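# Place the matching cover over the module on yellow plate

## Task

Three covers stand in holders. Identify the one roughly 20 mm wider than the module on the yellow base plate and set it down on that plate so it covers the module. The other two covers must remain in their holders; removing either one counts as failure. The thin-walled covers flex even under gentle squeezing, and anything more than the slightest dent on any cover is a failure. The result must hold by itself: if only the robot is keeping the cover in place at the end, the task is not done.

## Robot and tools

Robot: two FANUC CRX six-joint arms, left_arm and right_arm, each with a Robotiq 2F-85 parallel gripper. Base of left_arm: (-0.044, +0.477, 0) m, rotated slightly about z (quat_wxyz +0.995, 0, 0, -0.099). Base of right_arm: (-0.005, -0.392, 0) m (quat_wxyz +0.997, 0, 0, +0.072). The arm names are labels only and have nothing to do with image left or right.

Scene frame: origin on the table top midway between the arms. +z is up, +x reaches out over the table, and left_arm sits on the +y side. Each result prints every gripper's end_effector_position (metres) and end_effector_quat_wxyz in this frame. That point lies midway between the closed pads. Closed fingertips extend about 19 mm beyond it; fully open, about 6 mm. Fingers point along the gripper's +z and close along its y. During closing the pads move about 13 mm farther from the wrist, so keep that much clearance above a surface. The reported hand position can be off, more so at long reach. A flat block projects about 9 cm from the last joint's axis toward the gripper's +x and rotates with it.

execute_actions takes "actions": a list that is empty (no command, just report state) or holds one item. A motion item is {"rows": [...], "steps": n}: 1 to 15 rows, n from 1 to 15 (default 15), each step 1/30 s. Row k is applied on step k, and the final row repeats when there are fewer rows than steps. A wait item is {"steps": n} with n up to 300; it returns once n steps have passed since the previous result, and your reply time counts toward those steps. Optional "pictures": true/false controls whether camera images come back (default is on).

Every row has exactly 18 numbers, always covering both arms. Numbers 1-9 are left_arm and 10-18 are right_arm. Within each arm block: six absolute joint target angles in radians (waist, shoulder, elbow, forearm roll, wrist pitch, wrist roll), then gripper position, force_limit, speed. These are targets, not offsets. Joint ranges: waist -3.491..3.491, shoulder -3.140..3.140, elbow -1.187..4.328, forearm roll -3.316..3.316, wrist pitch -3.140..3.140, wrist roll -3.927..3.927. A target more than 0.010 rad outside a range and beyond the current angle gets the whole call refused. Targets beyond a joint's true end are clipped, reported as "joint sent to its limit". Joint targets are rate-limited (2.62 rad/s waist and shoulder, 3.14 elbow, 3.93 wrist joints; 0.5 s to accelerate), kept within a fixed lead of measured angles (0.805, 0.805, 0.966, 1.21, 1.21, 1.21 rad), and scaled back whenever they would move the gripper more than 70 mm from where it is now. So large moves need several calls.

Gripper numbers, each in [-1, 1]: position +1 means fully open (85 mm); pads touch near -0.8; -1 keeps closing until blocked. force_limit sets per-pad force, roughly 20 N at -1, 128 N at 0, 235 N at +1 on a 40 mm object. speed sets closing rate, roughly 20, 85, 150 mm/s at -1, 0, +1; a fast close adds up to about 12 N. For these soft covers use a low force_limit (near -1) and slow speed. A new force or speed only applies after the position changes by at least 0.01, so open first to re-grip more gently. To leave a gripper unchanged, repeat its previous three numbers; a 0 is a real command.

Result lines: object_status 0 moving, 1 blocked while opening, 2 blocked while closing (a grip), 3 reached the target or pads met. position_measured is in counts: 3 fully open, ~78 = 60 mm, ~130 = 40 mm, ~180 = 20 mm, ~230 pads together. After a grip at force_limit -1, status remains 2 even if the object slips away, so confirm with images. Joint positions and Joint velocities list each arm's joints in order (rad, rad/s). "joint command not followed" means the clearance check altered targets. HELD marks steps whose row was not sent. MOTOR HOT warns of heating, and OVER-TEMPERATURE FAULT means the arm's brakes were set. TORQUE FAULT (load limits 144 N m for waist, shoulder and elbow; 36 for the wrist joints, held weight included) and FORCE FAULT (150 N external) each halt the arm for 10 s.

Between calls the arms keep moving toward the last row until everything settles. Brief external pushes on loose objects can happen.

Cameras: cam_high and cam_low (504x504, fixed) and cam_left_wrist and cam_right_wrist (616x616 fisheye). zoom_image takes camera and region [x0, y0, x1, y1] in pixels of that camera's latest image, at most 504x504. read_manual returns only licence texts. finished_scene takes scene, the current scene's number; it cannot be undone and reports success.

Avoid: denting covers by squeezing hard, disturbing or lifting the two wrong covers, dropping or knocking anything off the table, arms colliding or pressing on each other, and slamming into surfaces. Release the cover and retract before ending so it rests on its own.

Each tool is called after "Request:" as a command line: name --argument value for each argument, lists and objects as JSON in quotes; but a table of rows of numbers goes row by row, as --pt "numbers of a row", without its own name.

## Session

Request:
execute_actions --actions '[]'

Scene clock: 0.00 s of 7600.00 s.
left_arm: end_effector_position=(+0.3291, -0.2523, +0.2773) position_measured=3 object_status=3 end_effector_quat_wxyz=(+0.240, +0.960, +0.103, +0.103) | right_arm: end_effector_position=(+0.2218, -0.6798, +0.1588) position_measured=3 object_status=3 end_effector_quat_wxyz=(+0.243, +0.160, +0.950, -0.112)
Joint positions: left_arm=[-0.71   0.55   0.575  0.085 -1.074 -2.04 ] | right_arm=[-0.629 -0.673 -0.86   0.079 -0.847  0.115]
Joint velocities: left_arm=[ 0.    -0.     0.    -0.001  0.     0.   ] | right_arm=[-0.    -0.     0.    -0.    -0.     0.001]

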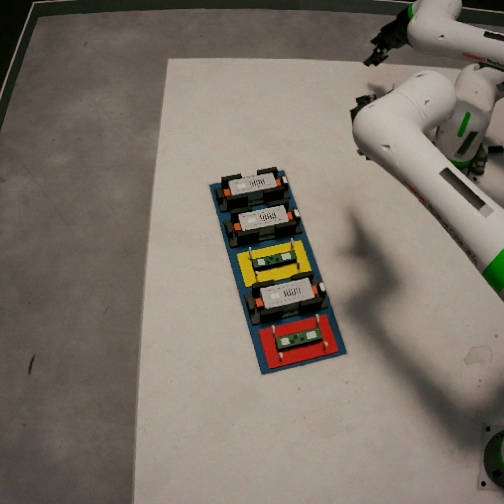

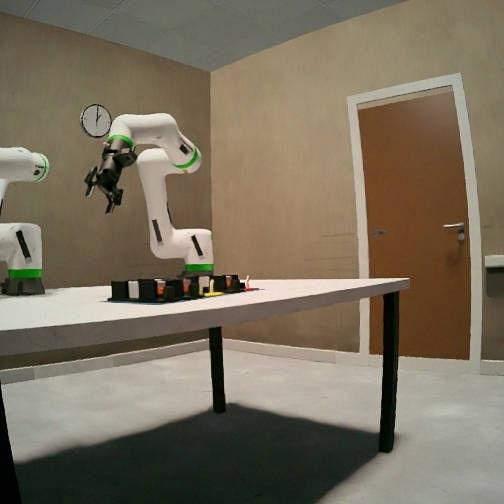

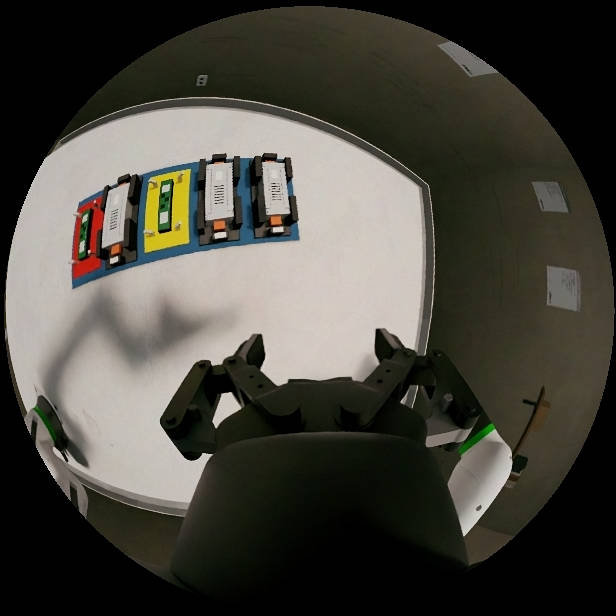

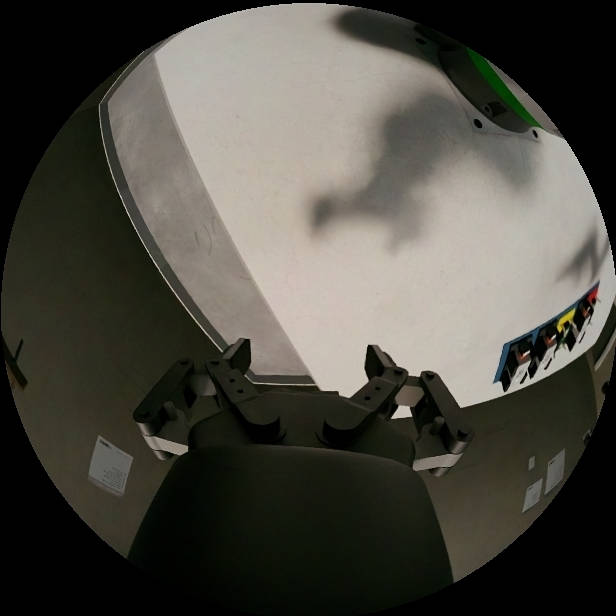

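Request:
zoom_image --camera "cam_high" --region '[190, 150, 370, 390]'

Request:
zoom_image --camera "cam_left_wrist" --region '[50, 130, 320, 310]'

Request:
zoom_image --camera "cam_low" --region '[90, 260, 280, 320]'

Region (190, 150, 370, 390) of cam_high's 504x504 image, scaled by 2.100, with more detail than that image has; it fills the left 378 columns of this view, and the rest is white.

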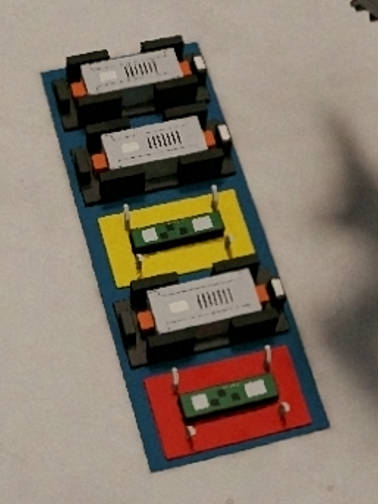

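Region (50, 130, 320, 310) of cam_left_wrist's 616x616 image, scaled by 1.867, with more detail than that image has.

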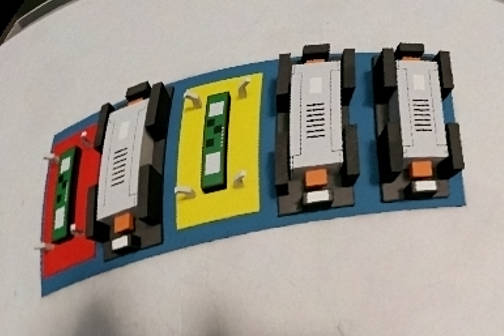

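Region (90, 260, 280, 320) of cam_low's 504x504 image, scaled by 2.653, with more detail than that image has; it fills the top 159 rows of this view, and the rest is white.

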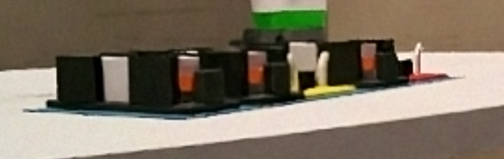

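Request:
execute_actions --actions '[{"rows":[[0.7,0.2,0.575,0.085,-1.074,-2.04,1,0,0,-0.3,0,0.3,0,-1.3,-0.6,1,-1,-1]],"steps":15}]' --pictures false

Request:
execute_actions --actions '[{"steps":30}]' --pictures false

Request:
execute_actions --actions '[{"rows":[[0.7,0.2,0.575,0.085,-1.074,-2.04,1,0,0,0.683,0.608,0.847,0,-1.81,-0.618,1,-1,-1]],"steps":15}]' --pictures false

Request:
execute_actions --actions '[{"steps":45}]'

Scene clock: 7.10 s of 7600.00 s.
left_arm: end_effector_position=(+0.4900, -0.1276, +0.3553) position_measured=3 object_status=3 end_effector_quat_wxyz=(+0.261, +0.926, +0.218, +0.162) | right_arm: end_effector_position=(+0.3424, -0.6769, +0.2751) position_measured=3 object_status=3 end_effector_quat_wxyz=(+0.256, +0.239, +0.935, -0.050)
Joint positions: left_arm=[-0.457  0.453  0.575  0.085 -1.074 -2.04 ] | right_arm=[-0.505 -0.42  -0.447  0.049 -1.017 -0.154]
Joint velocities: left_arm=[ 0.601 -0.196 -0.    -0.001 -0.001 -0.   ] | right_arm=[ 0.282  0.579  1.026 -0.068 -0.388 -0.611]
Steps of this call (steps 1 to 90: nothing new was sent; then 3.60 s passed at rest; steps 91 to 105: all 15 steps of this action). Readings (joint positions | what the end effector reports):
91: left_arm=[-0.710 0.550 0.575 0.085 -1.074 -2.040] | right_arm=[-0.628 -0.673 -0.859 0.079 -0.847 0.115] | left_arm position_measured=3 object_status=3 | right_arm position_measured=3 object_status=3
92: left_arm=[-0.706 0.548 0.575 0.085 -1.074 -2.040] | right_arm=[-0.627 -0.669 -0.854 0.078 -0.850 0.111] | left_arm position_measured=3 object_status=3 | right_arm position_measured=3 object_status=3
94: left_arm=[-0.679 0.537 0.575 0.085 -1.074 -2.040] | right_arm=[-0.616 -0.647 -0.821 0.076 -0.865 0.087] | left_arm position_measured=3 object_status=3 | right_arm position_measured=3 object_status=3
98: left_arm=[-0.597 0.503 0.575 0.085 -1.074 -2.040] | right_arm=[-0.573 -0.558 -0.689 0.065 -0.924 -0.007] | left_arm position_measured=3 object_status=3 | right_arm position_measured=3 object_status=3
105: the state above

Scene clock: 8.10 s of 7600.00 s.
left_arm: end_effector_position=(+0.7100, +0.3041, +0.4700) position_measured=3 object_status=3 end_effector_quat_wxyz=(+0.236, +0.793, +0.479, +0.294) | right_arm: end_effector_position=(+0.5533, -0.6121, +0.4502) position_measured=3 object_status=3 end_effector_quat_wxyz=(+0.275, +0.354, +0.892, +0.062)
Joint positions: left_arm=[ 0.173  0.305  0.575  0.085 -1.074 -2.04 ] | right_arm=[-0.3 -0.   0.3  0.  -1.3 -0.6]
Joint velocities: left_arm=[ 0.637 -0.126 -0.     0.001 -0.001  0.   ] | right_arm=[0.001 0.001 0.    0.    0.    0.   ]
Steps of this call (steps 1 to 30: the robot went on to your last target). Readings (joint positions | what the end effector reports):
1: left_arm=[-0.436 0.446 0.575 0.085 -1.074 -2.040] | right_arm=[-0.495 -0.400 -0.412 0.047 -1.030 -0.175] | left_arm position_measured=3 object_status=3 | right_arm position_measured=3 object_status=3
2: left_arm=[-0.416 0.440 0.575 0.085 -1.074 -2.040] | right_arm=[-0.486 -0.381 -0.377 0.045 -1.044 -0.196] | left_arm position_measured=3 object_status=3 | right_arm position_measured=3 object_status=3
4: left_arm=[-0.375 0.427 0.575 0.085 -1.074 -2.040] | right_arm=[-0.466 -0.341 -0.306 0.040 -1.070 -0.238] | left_arm position_measured=3 object_status=3 | right_arm position_measured=3 object_status=3
8: left_arm=[-0.293 0.404 0.575 0.085 -1.074 -2.040] | right_arm=[-0.427 -0.260 -0.163 0.030 -1.125 -0.323] | left_arm position_measured=3 object_status=3 | right_arm position_measured=3 object_status=3
30: the state above

Scene clock: 8.60 s of 7600.00 s.
left_arm: end_effector_position=(+0.7066, +0.5487, +0.5184) position_measured=3 object_status=3 end_effector_quat_wxyz=(+0.197, +0.696, +0.592, +0.355) | right_arm: end_effector_position=(+0.6223, -0.4370, +0.4069) position_measured=3 object_status=3 end_effector_quat_wxyz=(+0.179, +0.228, +0.955, +0.070)
Joint positions: left_arm=[ 0.499  0.24   0.575  0.085 -1.074 -2.04 ] | right_arm=[-0.006  0.196  0.476 -0.    -1.464 -0.606]
Joint velocities: left_arm=[ 0.651 -0.13  -0.     0.     0.     0.   ] | right_arm=[ 0.7    0.419  0.376  0.001 -0.349 -0.013]
Steps of this call (steps 1 to 15: all 15 steps of this action). Readings (joint positions | what the end effector reports):
1: left_arm=[0.195 0.301 0.575 0.085 -1.074 -2.040] | right_arm=[-0.299 0.000 0.300 0.000 -1.300 -0.600] | left_arm position_measured=3 object_status=3 | right_arm position_measured=3 object_status=3
2: left_arm=[0.216 0.296 0.575 0.085 -1.074 -2.040] | right_arm=[-0.295 0.004 0.304 0.000 -1.303 -0.600] | left_arm position_measured=3 object_status=3 | right_arm position_measured=3 object_status=3
4: left_arm=[0.259 0.288 0.575 0.085 -1.074 -2.040] | right_arm=[-0.268 0.024 0.322 0.000 -1.320 -0.601] | left_arm position_measured=3 object_status=3 | right_arm position_measured=3 object_status=3
8: left_arm=[0.346 0.270 0.575 0.085 -1.074 -2.040] | right_arm=[-0.172 0.093 0.383 -0.000 -1.378 -0.603] | left_arm position_measured=3 object_status=3 | right_arm position_measured=3 object_status=3
15: the state above

Scene clock: 10.10 s of 7600.00 s.
left_arm: end_effector_position=(+0.6650, +0.6906, +0.5476) position_measured=3 object_status=3 end_effector_quat_wxyz=(+0.165, +0.628, +0.652, +0.390) | right_arm: end_effector_position=(+0.5327, -0.0010, +0.3002) position_measured=3 object_status=3 end_effector_quat_wxyz=(-0.000, -0.104, +0.995, -0.000)
Joint positions: left_arm=[ 0.7    0.2    0.575  0.085 -1.074 -2.04 ] | right_arm=[ 0.683  0.608  0.847 -0.    -1.81  -0.618]
Joint velocities: left_arm=[-0.    -0.    -0.     0.001  0.     0.   ] | right_arm=[ 0.001  0.    -0.     0.     0.    -0.001]
Steps of this call (steps 1 to 45: the robot went on to your last target). Readings (joint positions | what the end effector reports):
1: left_arm=[0.521 0.236 0.575 0.085 -1.074 -2.040] | right_arm=[0.017 0.210 0.489 -0.000 -1.476 -0.606] | left_arm position_measured=3 object_status=3 | right_arm position_measured=3 object_status=3
2: left_arm=[0.543 0.231 0.575 0.085 -1.074 -2.040] | right_arm=[0.041 0.224 0.501 -0.000 -1.488 -0.607] | left_arm position_measured=3 object_status=3 | right_arm position_measured=3 object_status=3
4: left_arm=[0.587 0.222 0.575 0.085 -1.074 -2.040] | right_arm=[0.088 0.252 0.527 -0.000 -1.511 -0.607] | left_arm position_measured=3 object_status=3 | right_arm position_measured=3 object_status=3
8: left_arm=[0.671 0.206 0.575 0.085 -1.074 -2.040] | right_arm=[0.182 0.308 0.577 -0.000 -1.558 -0.609] | left_arm position_measured=3 object_status=3 | right_arm position_measured=3 object_status=3
45: the state above
camera_calibration (this result's frames):
cam_left_wrist: T_world_to_cam=[[0.711999, -0.123027, 0.691319, -0.762975], [-0.0889693, -0.992403, -0.0849774, 0.821921], [0.696521, -0.00100233, -0.717535, 0.0819973], [0, 0, 0, 1]] pos_world=[0.55925, 0.721892, 0.65614]
cam_right_wrist: T_world_to_cam=[[-0.255679, 0.965994, -0.0385207, 0.149143], [0.935891, 0.257307, 0.240628, -0.537721], [0.242357, 0.0254724, -0.969853, 0.309137], [0, 0, 0, 1]] pos_world=[0.46646, -0.0135867, 0.434953]

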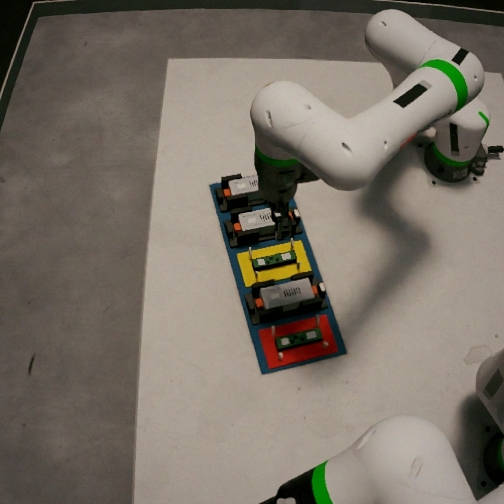

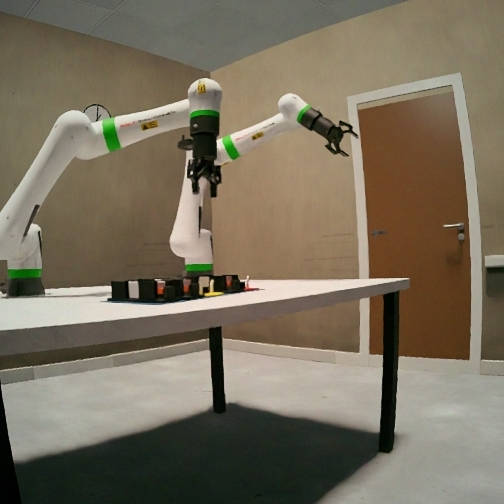

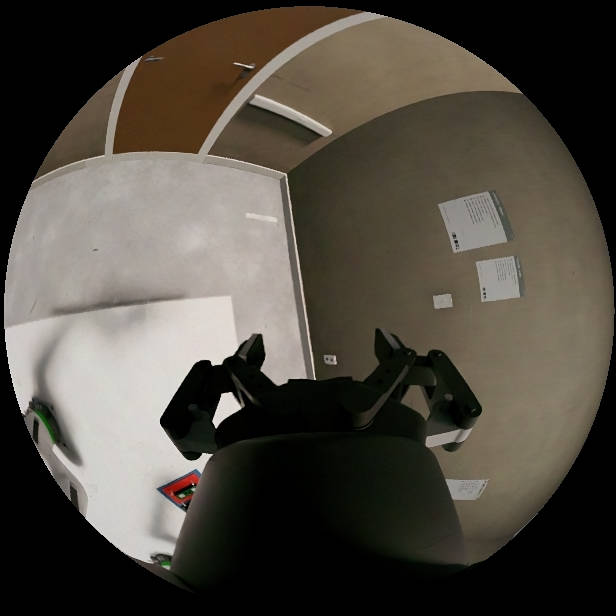

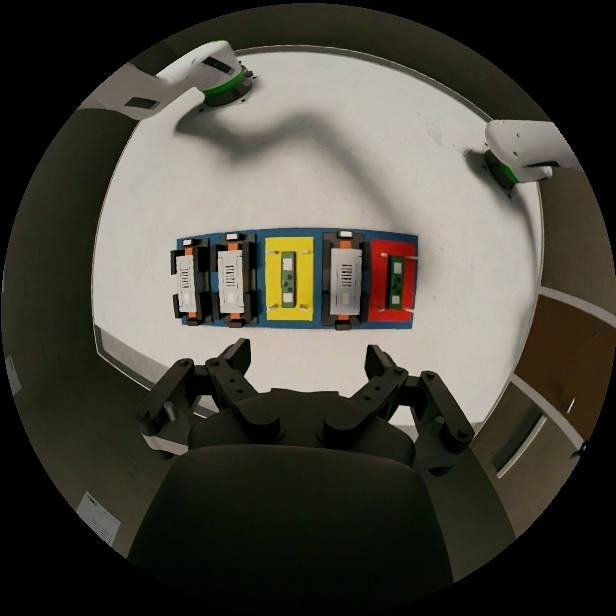

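FK is excellent.

Request:
zoom_image --camera "cam_right_wrist" --region '[160, 215, 430, 345]'

Region (160, 215, 430, 345) of cam_right_wrist's 616x616 image, scaled by 1.867, with more detail than that image has; it fills the top 243 rows of this view, and the rest is white.

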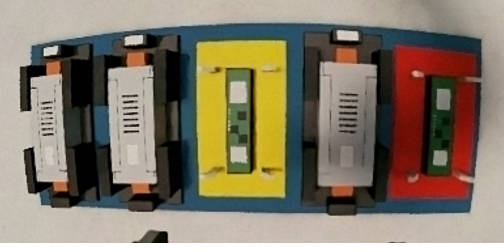

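Request:
zoom_image --camera "cam_right_wrist" --region '[165, 225, 325, 335]'

Request:
zoom_image --camera "cam_right_wrist" --region '[260, 225, 420, 335]'

Region (165, 225, 325, 335) of cam_right_wrist's 616x616 image, scaled by 3.150, with more detail than that image has; it fills the top 346 rows of this view, and the rest is white.

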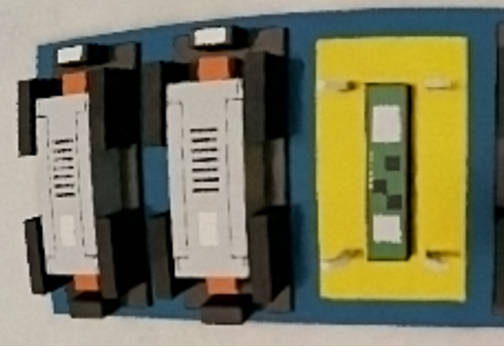

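Region (260, 225, 420, 335) of cam_right_wrist's 616x616 image, scaled by 3.150, with more detail than that image has; it fills the top 346 rows of this view, and the rest is white.

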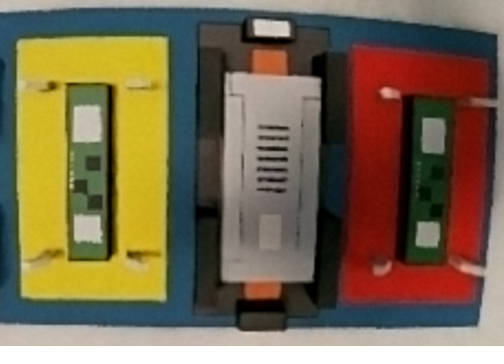

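Request:
execute_actions --actions '[{"rows":[[0.7,0.2,0.575,0.085,-1.074,-2.04,1,0,0,0.426,0.645,0.716,0,-1.642,-0.361,1,-1,-1]],"steps":15}]' --pictures false

Request:
execute_actions --actions '[{"steps":10}]'

Request:
zoom_image --camera "cam_right_wrist" --region '[180, 180, 480, 380]'

Scene clock: 14.17 s of 7600.00 s.
left_arm: end_effector_position=(+0.6650, +0.6906, +0.5476) position_measured=3 object_status=3 end_effector_quat_wxyz=(+0.165, +0.628, +0.652, +0.390) | right_arm: end_effector_position=(+0.6325, -0.1346, +0.2216) position_measured=3 object_status=3 end_effector_quat_wxyz=(-0.000, -0.104, +0.995, -0.000)
Joint positions: left_arm=[ 0.7    0.2    0.575  0.085 -1.074 -2.04 ] | right_arm=[ 0.431  0.644  0.719  0.    -1.646 -0.367]
Joint velocities: left_arm=[-0.001 -0.    -0.     0.    -0.001  0.   ] | right_arm=[-0.212  0.03  -0.107 -0.     0.138  0.211]
Steps of this call (steps 1 to 15: the robot went on to your last target; steps 16 to 90: nothing new was sent; then 0.57 s passed at rest; steps 91 to 105: all 15 steps of this action). Readings (joint positions | what the end effector reports):
91: left_arm=[0.700 0.200 0.575 0.085 -1.074 -2.040] | right_arm=[0.683 0.608 0.847 -0.000 -1.810 -0.618] | left_arm position_measured=3 object_status=3 | right_arm position_measured=3 object_status=3
92: left_arm=[0.700 0.200 0.575 0.085 -1.074 -2.040] | right_arm=[0.679 0.609 0.845 0.000 -1.807 -0.614] | left_arm position_measured=3 object_status=3 | right_arm position_measured=3 object_status=3
94: left_arm=[0.700 0.200 0.575 0.085 -1.074 -2.040] | right_arm=[0.652 0.612 0.831 0.000 -1.789 -0.587] | left_arm position_measured=3 object_status=3 | right_arm position_measured=3 object_status=3
98: left_arm=[0.700 0.200 0.575 0.085 -1.074 -2.040] | right_arm=[0.562 0.626 0.785 0.000 -1.731 -0.497] | left_arm position_measured=3 object_status=3 | right_arm position_measured=3 object_status=3
105: the state above

Scene clock: 14.50 s of 7600.00 s.
left_arm: end_effector_position=(+0.6650, +0.6906, +0.5476) position_measured=3 object_status=3 end_effector_quat_wxyz=(+0.165, +0.628, +0.652, +0.390) | right_arm: end_effector_position=(+0.6342, -0.1376, +0.2199) position_measured=3 object_status=3 end_effector_quat_wxyz=(-0.000, -0.104, +0.995, -0.000)
Joint positions: left_arm=[ 0.7    0.2    0.575  0.085 -1.074 -2.04 ] | right_arm=[ 0.426  0.645  0.716  0.    -1.642 -0.361]
Joint velocities: left_arm=[-0.001  0.     0.001  0.     0.    -0.   ] | right_arm=[-0.    -0.    -0.001  0.    -0.001  0.002]
Steps of this call (steps 1 to 10: the robot went on to your last target). Readings (joint positions | what the end effector reports):
1: left_arm=[0.700 0.200 0.575 0.085 -1.074 -2.040] | right_arm=[0.427 0.645 0.717 0.000 -1.643 -0.362] | left_arm position_measured=3 object_status=3 | right_arm position_measured=3 object_status=3
2: left_arm=[0.700 0.200 0.575 0.085 -1.074 -2.040] | right_arm=[0.426 0.645 0.716 0.000 -1.642 -0.361] | left_arm position_measured=3 object_status=3 | right_arm position_measured=3 object_status=3
4: left_arm=[0.700 0.200 0.575 0.085 -1.074 -2.040] | right_arm=[0.426 0.645 0.716 0.000 -1.642 -0.361] | left_arm position_measured=3 object_status=3 | right_arm position_measured=3 object_status=3
8: left_arm=[0.700 0.200 0.575 0.085 -1.074 -2.040] | right_arm=[0.426 0.645 0.716 0.000 -1.642 -0.361] | left_arm position_measured=3 object_status=3 | right_arm position_measured=3 object_status=3
10: the state above
camera_calibration (this result's frames):
cam_left_wrist: T_world_to_cam=[[0.711952, -0.123053, 0.691363, -0.76298], [-0.0889588, -0.9924, -0.0850253, 0.821947], [0.696571, -0.000968878, -0.717488, 0.0819373], [0, 0, 0, 1]] pos_world=[0.559249, 0.721893, 0.656171]
cam_right_wrist: T_world_to_cam=[[-0.255953, 0.96592, -0.0385681, 0.304151], [0.935846, 0.257587, 0.240502, -0.578158], [0.24224, 0.0254633, -0.969882, 0.210248], [0, 0, 0, 1]] pos_world=[0.567985, -0.150213, 0.354694]

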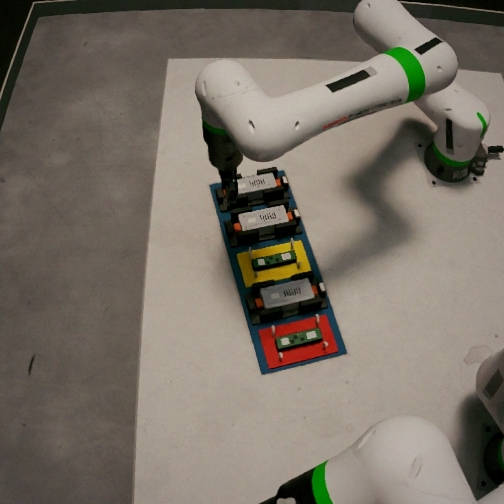

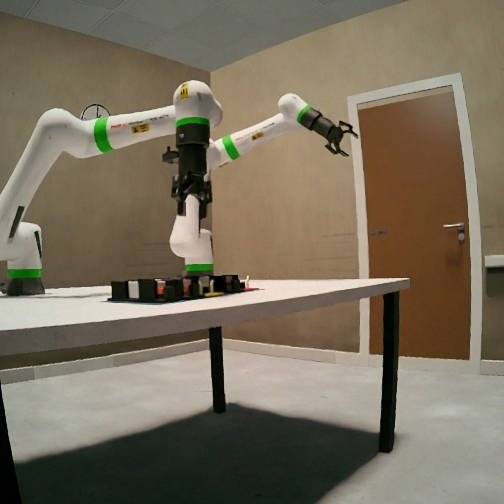

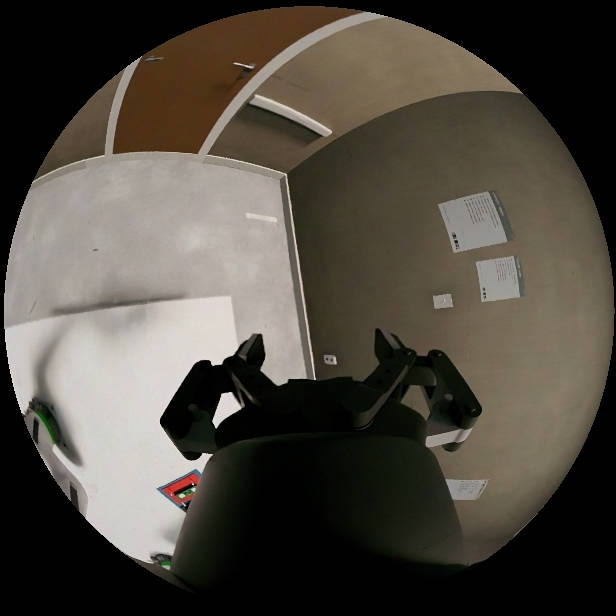

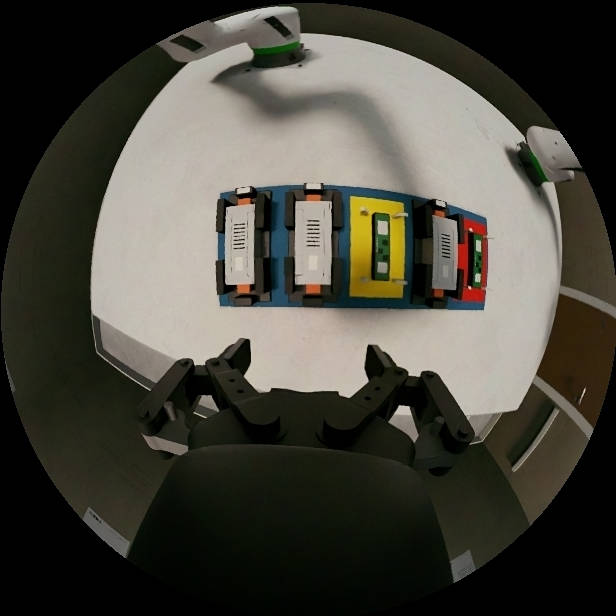

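Region (180, 180, 480, 380) of cam_right_wrist's 616x616 image, scaled by 1.680, with more detail than that image has.

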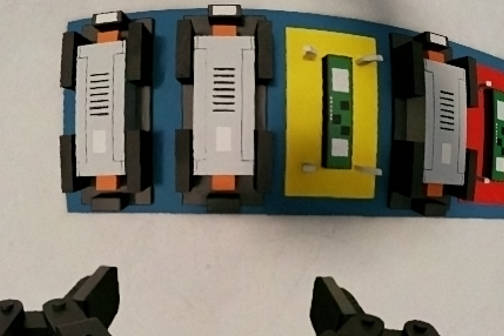

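Request:
zoom_image --camera "cam_right_wrist" --region '[210, 180, 420, 310]'

Request:
zoom_image --camera "cam_high" --region '[205, 160, 335, 330]'

Region (210, 180, 420, 310) of cam_right_wrist's 616x616 image, scaled by 2.400, with more detail than that image has; it fills the top 312 rows of this view, and the rest is white.

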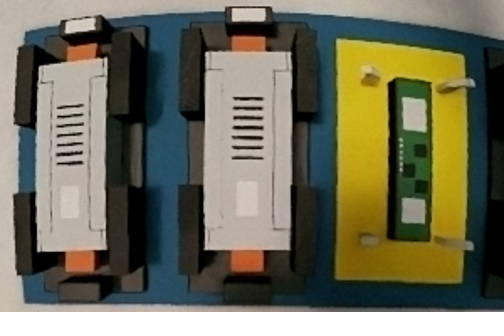

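Region (205, 160, 335, 330) of cam_high's 504x504 image, scaled by 2.965, with more detail than that image has; it fills the left 385 columns of this view, and the rest is white.

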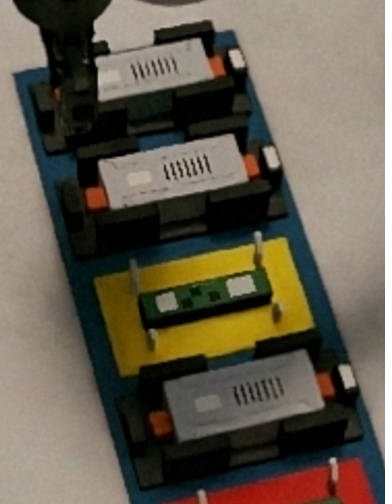

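Request:
execute_actions --actions '[{"rows":[[0.7,0.2,0.575,0.085,-1.074,-2.04,1,0,0,0.2895,0.407,0.152,0,-1.316,-0.2245,1,-1,-1]],"steps":15}]' --pictures false

Request:
execute_actions --actions '[{"steps":15}]'

Request:
zoom_image --camera "cam_right_wrist" --region '[180, 180, 480, 420]'

Scene clock: 20.43 s of 7600.00 s.
left_arm: end_effector_position=(+0.6650, +0.6906, +0.5476) position_measured=3 object_status=3 end_effector_quat_wxyz=(+0.165, +0.628, +0.652, +0.390) | right_arm: end_effector_position=(+0.5899, -0.2459, +0.1459) position_measured=3 object_status=3 end_effector_quat_wxyz=(-0.000, -0.104, +0.995, -0.000)
Joint positions: left_arm=[ 0.7    0.2    0.575  0.085 -1.074 -2.04 ] | right_arm=[ 0.312  0.447  0.246 -0.    -1.37  -0.247]
Joint velocities: left_arm=[-0.002 -0.001 -0.001  0.     0.001 -0.   ] | right_arm=[-0.248 -0.43  -1.014 -0.001  0.583  0.242]
Steps of this call (steps 1 to 15: the robot went on to your last target; steps 16 to 90: nothing new was sent; then 2.43 s passed at rest; steps 91 to 105: all 15 steps of this action). Readings (joint positions | what the end effector reports):
91: left_arm=[0.700 0.200 0.575 0.085 -1.074 -2.040] | right_arm=[0.426 0.645 0.715 -0.000 -1.642 -0.361] | left_arm position_measured=3 object_status=3 | right_arm position_measured=3 object_status=3
92: left_arm=[0.700 0.200 0.575 0.085 -1.074 -2.040] | right_arm=[0.425 0.642 0.710 -0.000 -1.638 -0.359] | left_arm position_measured=3 object_status=3 | right_arm position_measured=3 object_status=3
94: left_arm=[0.700 0.200 0.575 0.085 -1.074 -2.040] | right_arm=[0.417 0.629 0.678 -0.000 -1.620 -0.352] | left_arm position_measured=3 object_status=3 | right_arm position_measured=3 object_status=3
98: left_arm=[0.700 0.200 0.575 0.085 -1.074 -2.040] | right_arm=[0.382 0.568 0.533 -0.000 -1.536 -0.317] | left_arm position_measured=3 object_status=3 | right_arm position_measured=3 object_status=3
105: the state above

Scene clock: 20.93 s of 7600.00 s.
left_arm: end_effector_position=(+0.6650, +0.6906, +0.5476) position_measured=3 object_status=3 end_effector_quat_wxyz=(+0.165, +0.628, +0.652, +0.390) | right_arm: end_effector_position=(+0.5748, -0.2677, +0.1298) position_measured=3 object_status=3 end_effector_quat_wxyz=(-0.000, -0.104, +0.995, -0.000)
Joint positions: left_arm=[ 0.7    0.2    0.575  0.085 -1.074 -2.04 ] | right_arm=[ 0.29   0.407  0.152 -0.    -1.316 -0.225]
Joint velocities: left_arm=[ 0.    -0.    -0.001  0.     0.001 -0.   ] | right_arm=[-0.    -0.     0.     0.001 -0.     0.   ]
Steps of this call (steps 1 to 15: the robot went on to your last target). Readings (joint positions | what the end effector reports):
1: left_arm=[0.700 0.200 0.575 0.085 -1.074 -2.040] | right_arm=[0.304 0.433 0.214 -0.000 -1.352 -0.240] | left_arm position_measured=3 object_status=3 | right_arm position_measured=3 object_status=3
2: left_arm=[0.700 0.200 0.575 0.085 -1.074 -2.040] | right_arm=[0.298 0.423 0.189 -0.000 -1.338 -0.233] | left_arm position_measured=3 object_status=3 | right_arm position_measured=3 object_status=3
4: left_arm=[0.700 0.200 0.575 0.085 -1.074 -2.040] | right_arm=[0.291 0.410 0.159 -0.000 -1.320 -0.226] | left_arm position_measured=3 object_status=3 | right_arm position_measured=3 object_status=3
8: left_arm=[0.700 0.200 0.575 0.085 -1.074 -2.040] | right_arm=[0.290 0.407 0.152 -0.000 -1.316 -0.225] | left_arm position_measured=3 object_status=3 | right_arm position_measured=3 object_status=3
15: the state above
camera_calibration (this result's frames):
cam_left_wrist: T_world_to_cam=[[0.711952, -0.123053, 0.691363, -0.76298], [-0.0889588, -0.9924, -0.0850253, 0.821947], [0.696571, -0.000968895, -0.717488, 0.0819374], [0, 0, 0, 1]] pos_world=[0.559249, 0.721893, 0.656171]
cam_right_wrist: T_world_to_cam=[[-0.255835, 0.965954, -0.0384765, 0.411066], [0.935881, 0.25745, 0.240514, -0.467532], [0.242231, 0.0255225, -0.969883, 0.140589], [0, 0, 0, 1]] pos_world=[0.508664, -0.280293, 0.264619]

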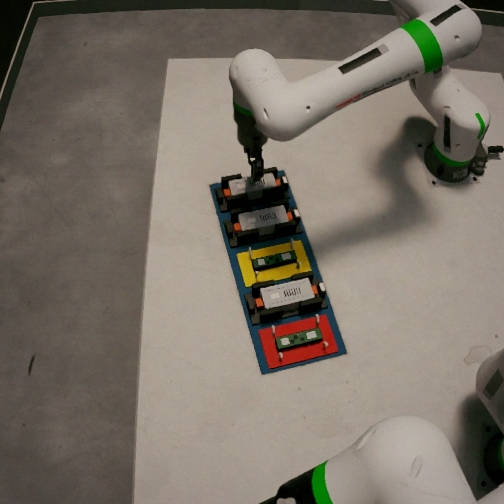

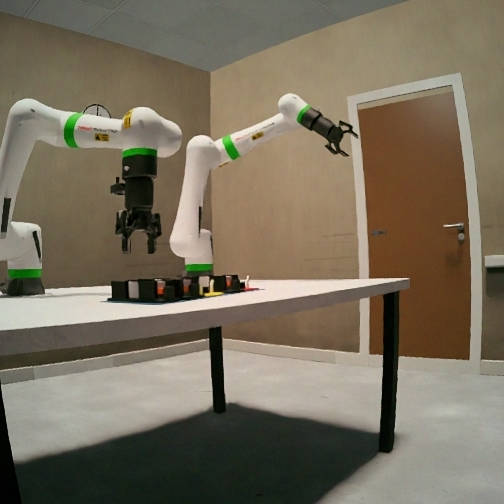

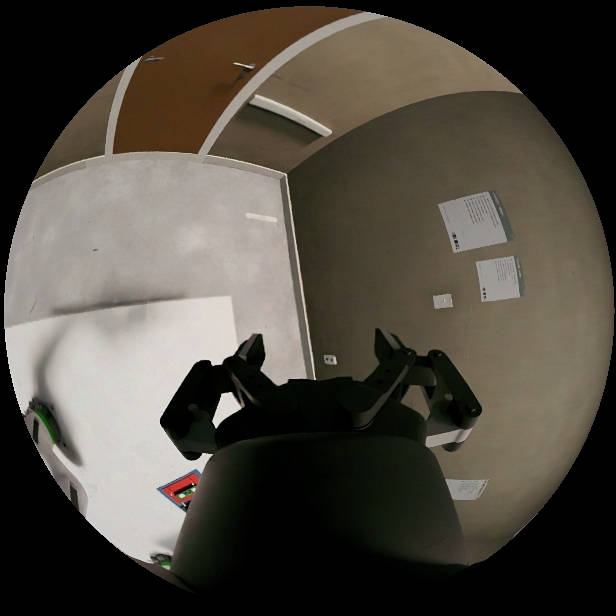

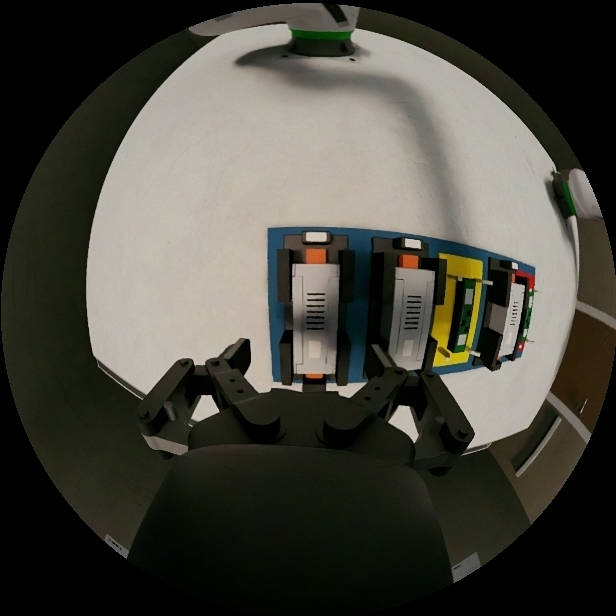

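Region (180, 180, 480, 420) of cam_right_wrist's 616x616 image, scaled by 1.680, with more detail than that image has; it fills the top 403 rows of this view, and the rest is white.

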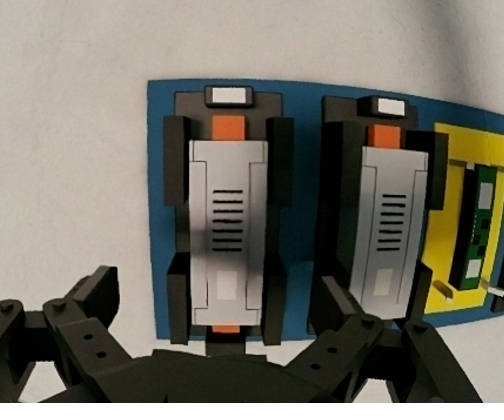

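Request:
execute_actions --actions '[{"rows":[[0.7,0.2,0.575,0.085,-1.074,-2.04,1,0,0,0.6446,0.49,0.27,0,-1.351,-0.58,1,-1,-1]],"steps":15}]' --pictures false

Request:
execute_actions --actions '[{"steps":15}]'

Request:
zoom_image --camera "cam_right_wrist" --region '[180, 200, 480, 420]'

Scene clock: 23.57 s of 7600.00 s.
left_arm: end_effector_position=(+0.6650, +0.6906, +0.5476) position_measured=3 object_status=3 end_effector_quat_wxyz=(+0.165, +0.628, +0.652, +0.390) | right_arm: end_effector_position=(+0.5343, -0.0843, +0.1300) position_measured=3 object_status=3 end_effector_quat_wxyz=(-0.000, -0.104, +0.995, -0.000)
Joint positions: left_arm=[ 0.7    0.2    0.575  0.085 -1.074 -2.04 ] | right_arm=[ 0.587  0.476  0.251  0.    -1.345 -0.522]
Joint velocities: left_arm=[-0.    -0.     0.    -0.001 -0.001 -0.   ] | right_arm=[ 0.672  0.158  0.222 -0.    -0.065 -0.663]
Steps of this call (steps 1 to 15: the robot went on to your last target; steps 16 to 64: nothing new was sent; steps 65 to 79: all 15 steps of this action). Readings (joint positions | what the end effector reports):
65: left_arm=[0.700 0.200 0.575 0.085 -1.074 -2.040] | right_arm=[0.290 0.407 0.152 0.000 -1.316 -0.225] | left_arm position_measured=3 object_status=3 | right_arm position_measured=3 object_status=3
66: left_arm=[0.700 0.200 0.575 0.085 -1.074 -2.040] | right_arm=[0.294 0.408 0.153 0.000 -1.316 -0.229] | left_arm position_measured=3 object_status=3 | right_arm position_measured=3 object_status=3
68: left_arm=[0.700 0.200 0.575 0.085 -1.074 -2.040] | right_arm=[0.321 0.414 0.162 0.000 -1.319 -0.256] | left_arm position_measured=3 object_status=3 | right_arm position_measured=3 object_status=3
72: left_arm=[0.700 0.200 0.575 0.085 -1.074 -2.040] | right_arm=[0.419 0.437 0.195 0.000 -1.329 -0.354] | left_arm position_measured=3 object_status=3 | right_arm position_measured=3 object_status=3
79: the state above

Scene clock: 24.07 s of 7600.00 s.
left_arm: end_effector_position=(+0.6650, +0.6906, +0.5476) position_measured=3 object_status=3 end_effector_quat_wxyz=(+0.165, +0.628, +0.652, +0.390) | right_arm: end_effector_position=(+0.5195, -0.0499, +0.1298) position_measured=3 object_status=3 end_effector_quat_wxyz=(-0.000, -0.104, +0.995, -0.000)
Joint positions: left_arm=[ 0.7    0.2    0.575  0.085 -1.074 -2.04 ] | right_arm=[ 0.644  0.49   0.27  -0.    -1.351 -0.58 ]
Joint velocities: left_arm=[ 0.001  0.    -0.    -0.     0.    -0.   ] | right_arm=[ 0.001  0.    -0.    -0.001 -0.    -0.001]
Steps of this call (steps 1 to 15: the robot went on to your last target). Readings (joint positions | what the end effector reports):
1: left_arm=[0.700 0.200 0.575 0.085 -1.074 -2.040] | right_arm=[0.608 0.481 0.258 0.000 -1.347 -0.543] | left_arm position_measured=3 object_status=3 | right_arm position_measured=3 object_status=3
2: left_arm=[0.700 0.200 0.575 0.085 -1.074 -2.040] | right_arm=[0.625 0.485 0.263 0.000 -1.349 -0.560] | left_arm position_measured=3 object_status=3 | right_arm position_measured=3 object_status=3
4: left_arm=[0.700 0.200 0.575 0.085 -1.074 -2.040] | right_arm=[0.643 0.490 0.269 -0.000 -1.351 -0.578] | left_arm position_measured=3 object_status=3 | right_arm position_measured=3 object_status=3
8: left_arm=[0.700 0.200 0.575 0.085 -1.074 -2.040] | right_arm=[0.644 0.490 0.270 -0.000 -1.351 -0.580] | left_arm position_measured=3 object_status=3 | right_arm position_measured=3 object_status=3
15: the state above
camera_calibration (this result's frames):
cam_left_wrist: T_world_to_cam=[[0.711952, -0.123053, 0.691363, -0.76298], [-0.0889588, -0.9924, -0.0850252, 0.821947], [0.696571, -0.000968988, -0.717487, 0.0819373], [0, 0, 0, 1]] pos_world=[0.559249, 0.721892, 0.656171]
cam_right_wrist: T_world_to_cam=[[-0.255288, 0.966096, -0.0385536, 0.186207], [0.936009, 0.256938, 0.240561, -0.471906], [0.242311, 0.025326, -0.969868, 0.148297], [0, 0, 0, 1]] pos_world=[0.453311, -0.0623986, 0.26453]

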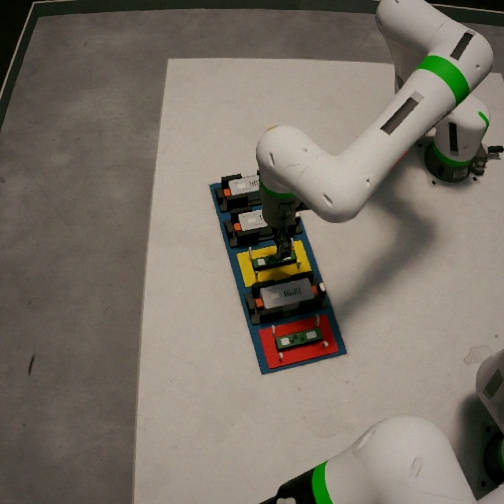

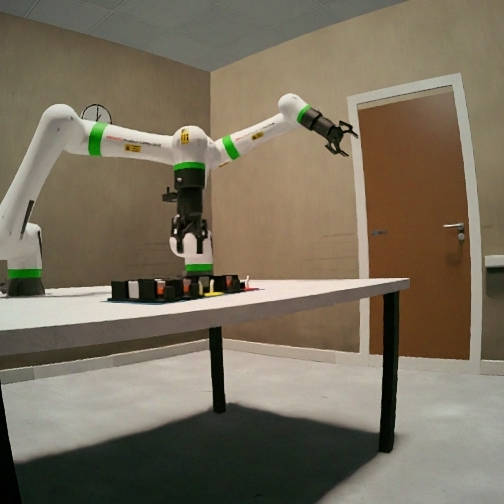

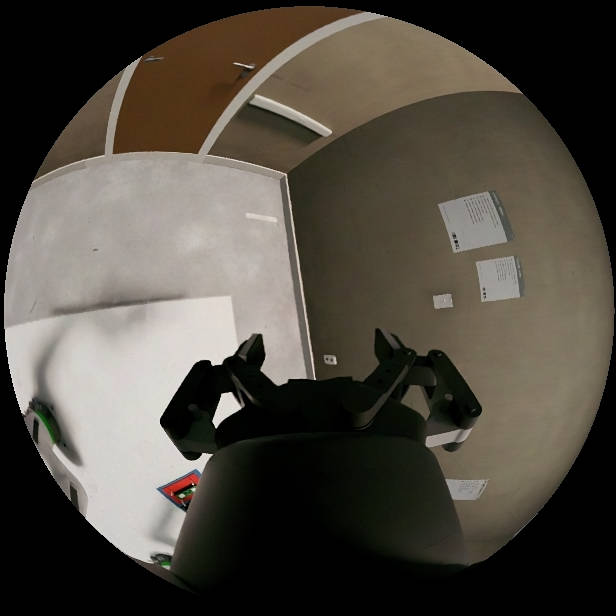

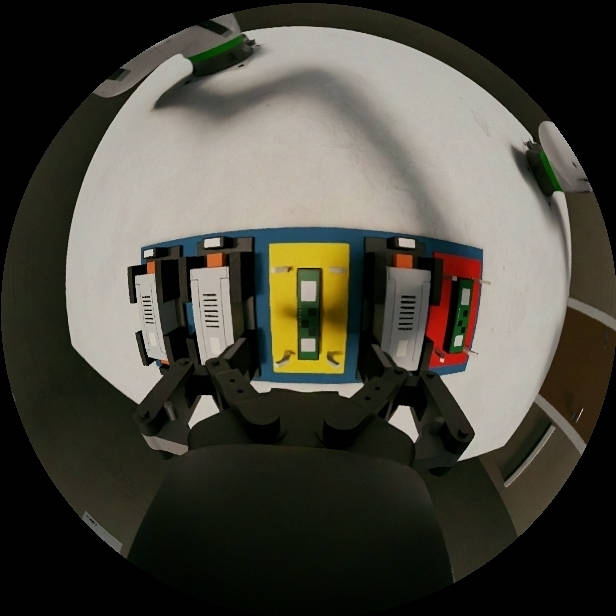

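Region (180, 200, 480, 420) of cam_right_wrist's 616x616 image, scaled by 1.680, with more detail than that image has; it fills the top 370 rows of this view, and the rest is white.

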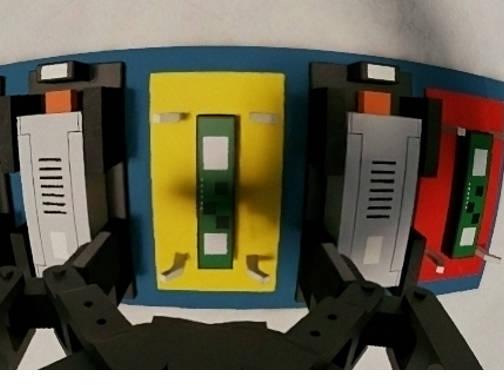

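Request:
execute_actions --actions '[{"rows":[[0.7,0.2,0.575,0.085,-1.074,-2.04,1,0,0,0.3016,0.425,0.14,0,-1.286,-0.2366,0.6,-1,0]],"steps":15}]' --pictures false

Request:
execute_actions --actions '[{"rows":[[0.7,0.2,0.575,0.085,-1.074,-2.04,1,0,0,0.3016,0.436,0.0957,0,-1.2304,-0.2366,0.6,-1,0]],"steps":15}]'

Request:
zoom_image --camera "cam_right_wrist" --region '[180, 200, 480, 420]'

Scene clock: 26.77 s of 7600.00 s.
left_arm: end_effector_position=(+0.6650, +0.6906, +0.5476) position_measured=3 object_status=3 end_effector_quat_wxyz=(+0.165, +0.628, +0.652, +0.390) | right_arm: end_effector_position=(+0.5733, -0.2303, +0.1166) position_measured=53 object_status=0 end_effector_quat_wxyz=(-0.000, -0.104, +0.995, -0.000)
Joint positions: left_arm=[ 0.7    0.2    0.575  0.085 -1.074 -2.04 ] | right_arm=[ 0.348  0.434  0.158 -0.    -1.295 -0.284]
Joint velocities: left_arm=[-0.001  0.    -0.     0.002  0.     0.   ] | right_arm=[-0.628 -0.12  -0.235 -0.     0.117  0.617]
Steps of this call (steps 1 to 15: the robot went on to your last target; steps 16 to 66: nothing new was sent; steps 67 to 81: all 15 steps of this action). Readings (joint positions | what the end effector reports):
67: left_arm=[0.700 0.200 0.575 0.085 -1.074 -2.040] | right_arm=[0.644 0.490 0.270 -0.000 -1.351 -0.580] | left_arm position_measured=3 object_status=3 | right_arm position_measured=3 object_status=0
68: left_arm=[0.700 0.200 0.575 0.085 -1.074 -2.040] | right_arm=[0.640 0.489 0.269 -0.000 -1.350 -0.576] | left_arm position_measured=3 object_status=3 | right_arm position_measured=4 object_status=0
70: left_arm=[0.700 0.200 0.575 0.085 -1.074 -2.040] | right_arm=[0.613 0.484 0.258 -0.000 -1.345 -0.549] | left_arm position_measured=3 object_status=3 | right_arm position_measured=15 object_status=0
74: left_arm=[0.700 0.200 0.575 0.085 -1.074 -2.040] | right_arm=[0.516 0.466 0.222 -0.000 -1.327 -0.452] | left_arm position_measured=3 object_status=3 | right_arm position_measured=43 object_status=0
81: the state above

Scene clock: 27.27 s of 7600.00 s.
left_arm: end_effector_position=(+0.6650, +0.6906, +0.5476) position_measured=3 object_status=3 end_effector_quat_wxyz=(+0.165, +0.628, +0.652, +0.390) | right_arm: end_effector_position=(+0.5735, -0.2606, +0.0899) position_measured=53 object_status=3 end_effector_quat_wxyz=(+0.000, -0.104, +0.995, +0.000)
Joint positions: left_arm=[ 0.7    0.2    0.575  0.085 -1.074 -2.04 ] | right_arm=[ 0.302  0.436  0.096 -0.    -1.23  -0.237]
Joint velocities: left_arm=[ 0.     0.    -0.001 -0.     0.    -0.   ] | right_arm=[-0. -0.  0.  0.  0.  0.]
Steps of this call (steps 1 to 15: all 15 steps of this action). Readings (joint positions | what the end effector reports):
1: left_arm=[0.700 0.200 0.575 0.085 -1.074 -2.040] | right_arm=[0.329 0.430 0.150 -0.000 -1.291 -0.265] | left_arm position_measured=3 object_status=3 | right_arm position_measured=53 object_status=0
2: left_arm=[0.700 0.200 0.575 0.085 -1.074 -2.040] | right_arm=[0.315 0.429 0.139 0.000 -1.283 -0.251] | left_arm position_measured=3 object_status=3 | right_arm position_measured=53 object_status=0
4: left_arm=[0.700 0.200 0.575 0.085 -1.074 -2.040] | right_arm=[0.302 0.432 0.110 0.000 -1.250 -0.238] | left_arm position_measured=3 object_status=3 | right_arm position_measured=53 object_status=0
8: left_arm=[0.700 0.200 0.575 0.085 -1.074 -2.040] | right_arm=[0.302 0.436 0.096 -0.000 -1.231 -0.237] | left_arm position_measured=3 object_status=3 | right_arm position_measured=53 object_status=3
15: the state above
camera_calibration (this result's frames):
cam_left_wrist: T_world_to_cam=[[0.711952, -0.123053, 0.691363, -0.76298], [-0.0889587, -0.9924, -0.0850251, 0.821947], [0.696571, -0.000968997, -0.717487, 0.0819372], [0, 0, 0, 1]] pos_world=[0.559249, 0.721893, 0.656171]
cam_right_wrist: T_world_to_cam=[[-0.25582, 0.965962, -0.0383901, 0.4023], [0.935826, 0.257408, 0.240773, -0.458458], [0.24246, 0.0256681, -0.969822, 0.101911], [0, 0, 0, 1]] pos_world=[0.507243, -0.273212, 0.224664]

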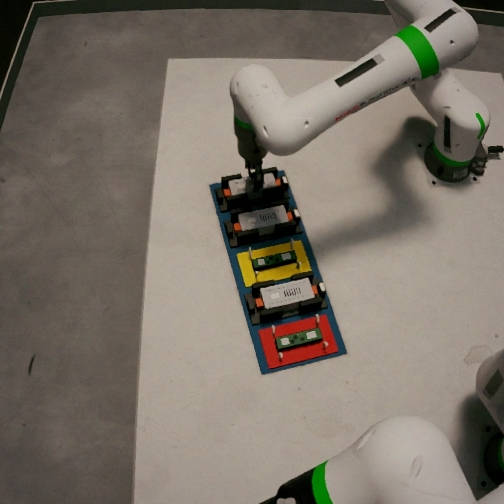

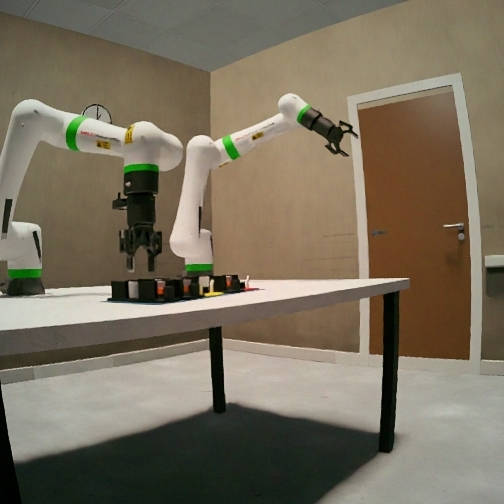

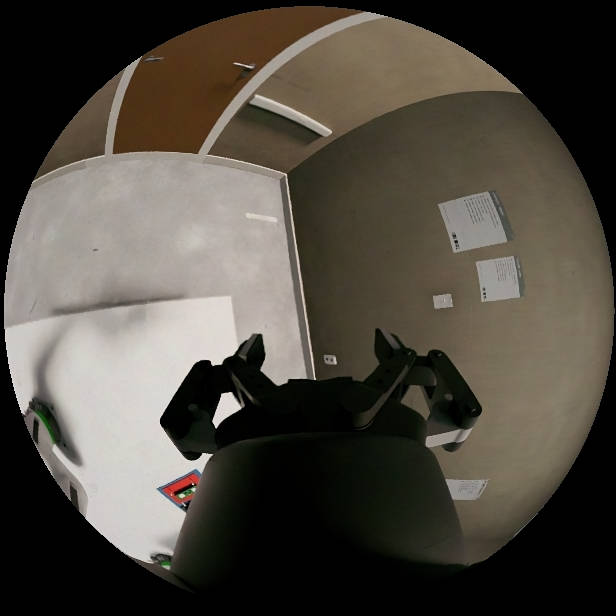

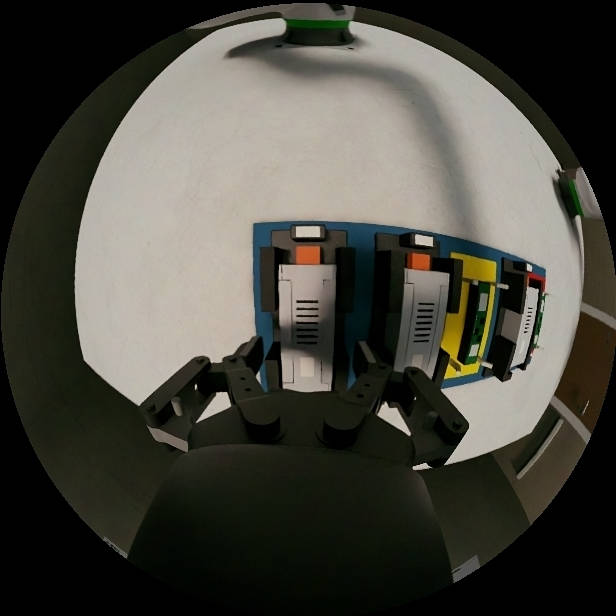

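Region (180, 200, 480, 420) of cam_right_wrist's 616x616 image, scaled by 1.680, with more detail than that image has; it fills the top 370 rows of this view, and the rest is white.

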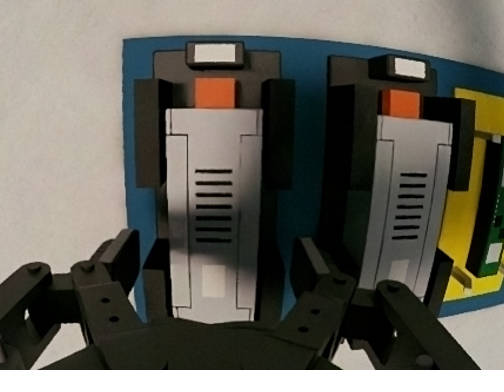

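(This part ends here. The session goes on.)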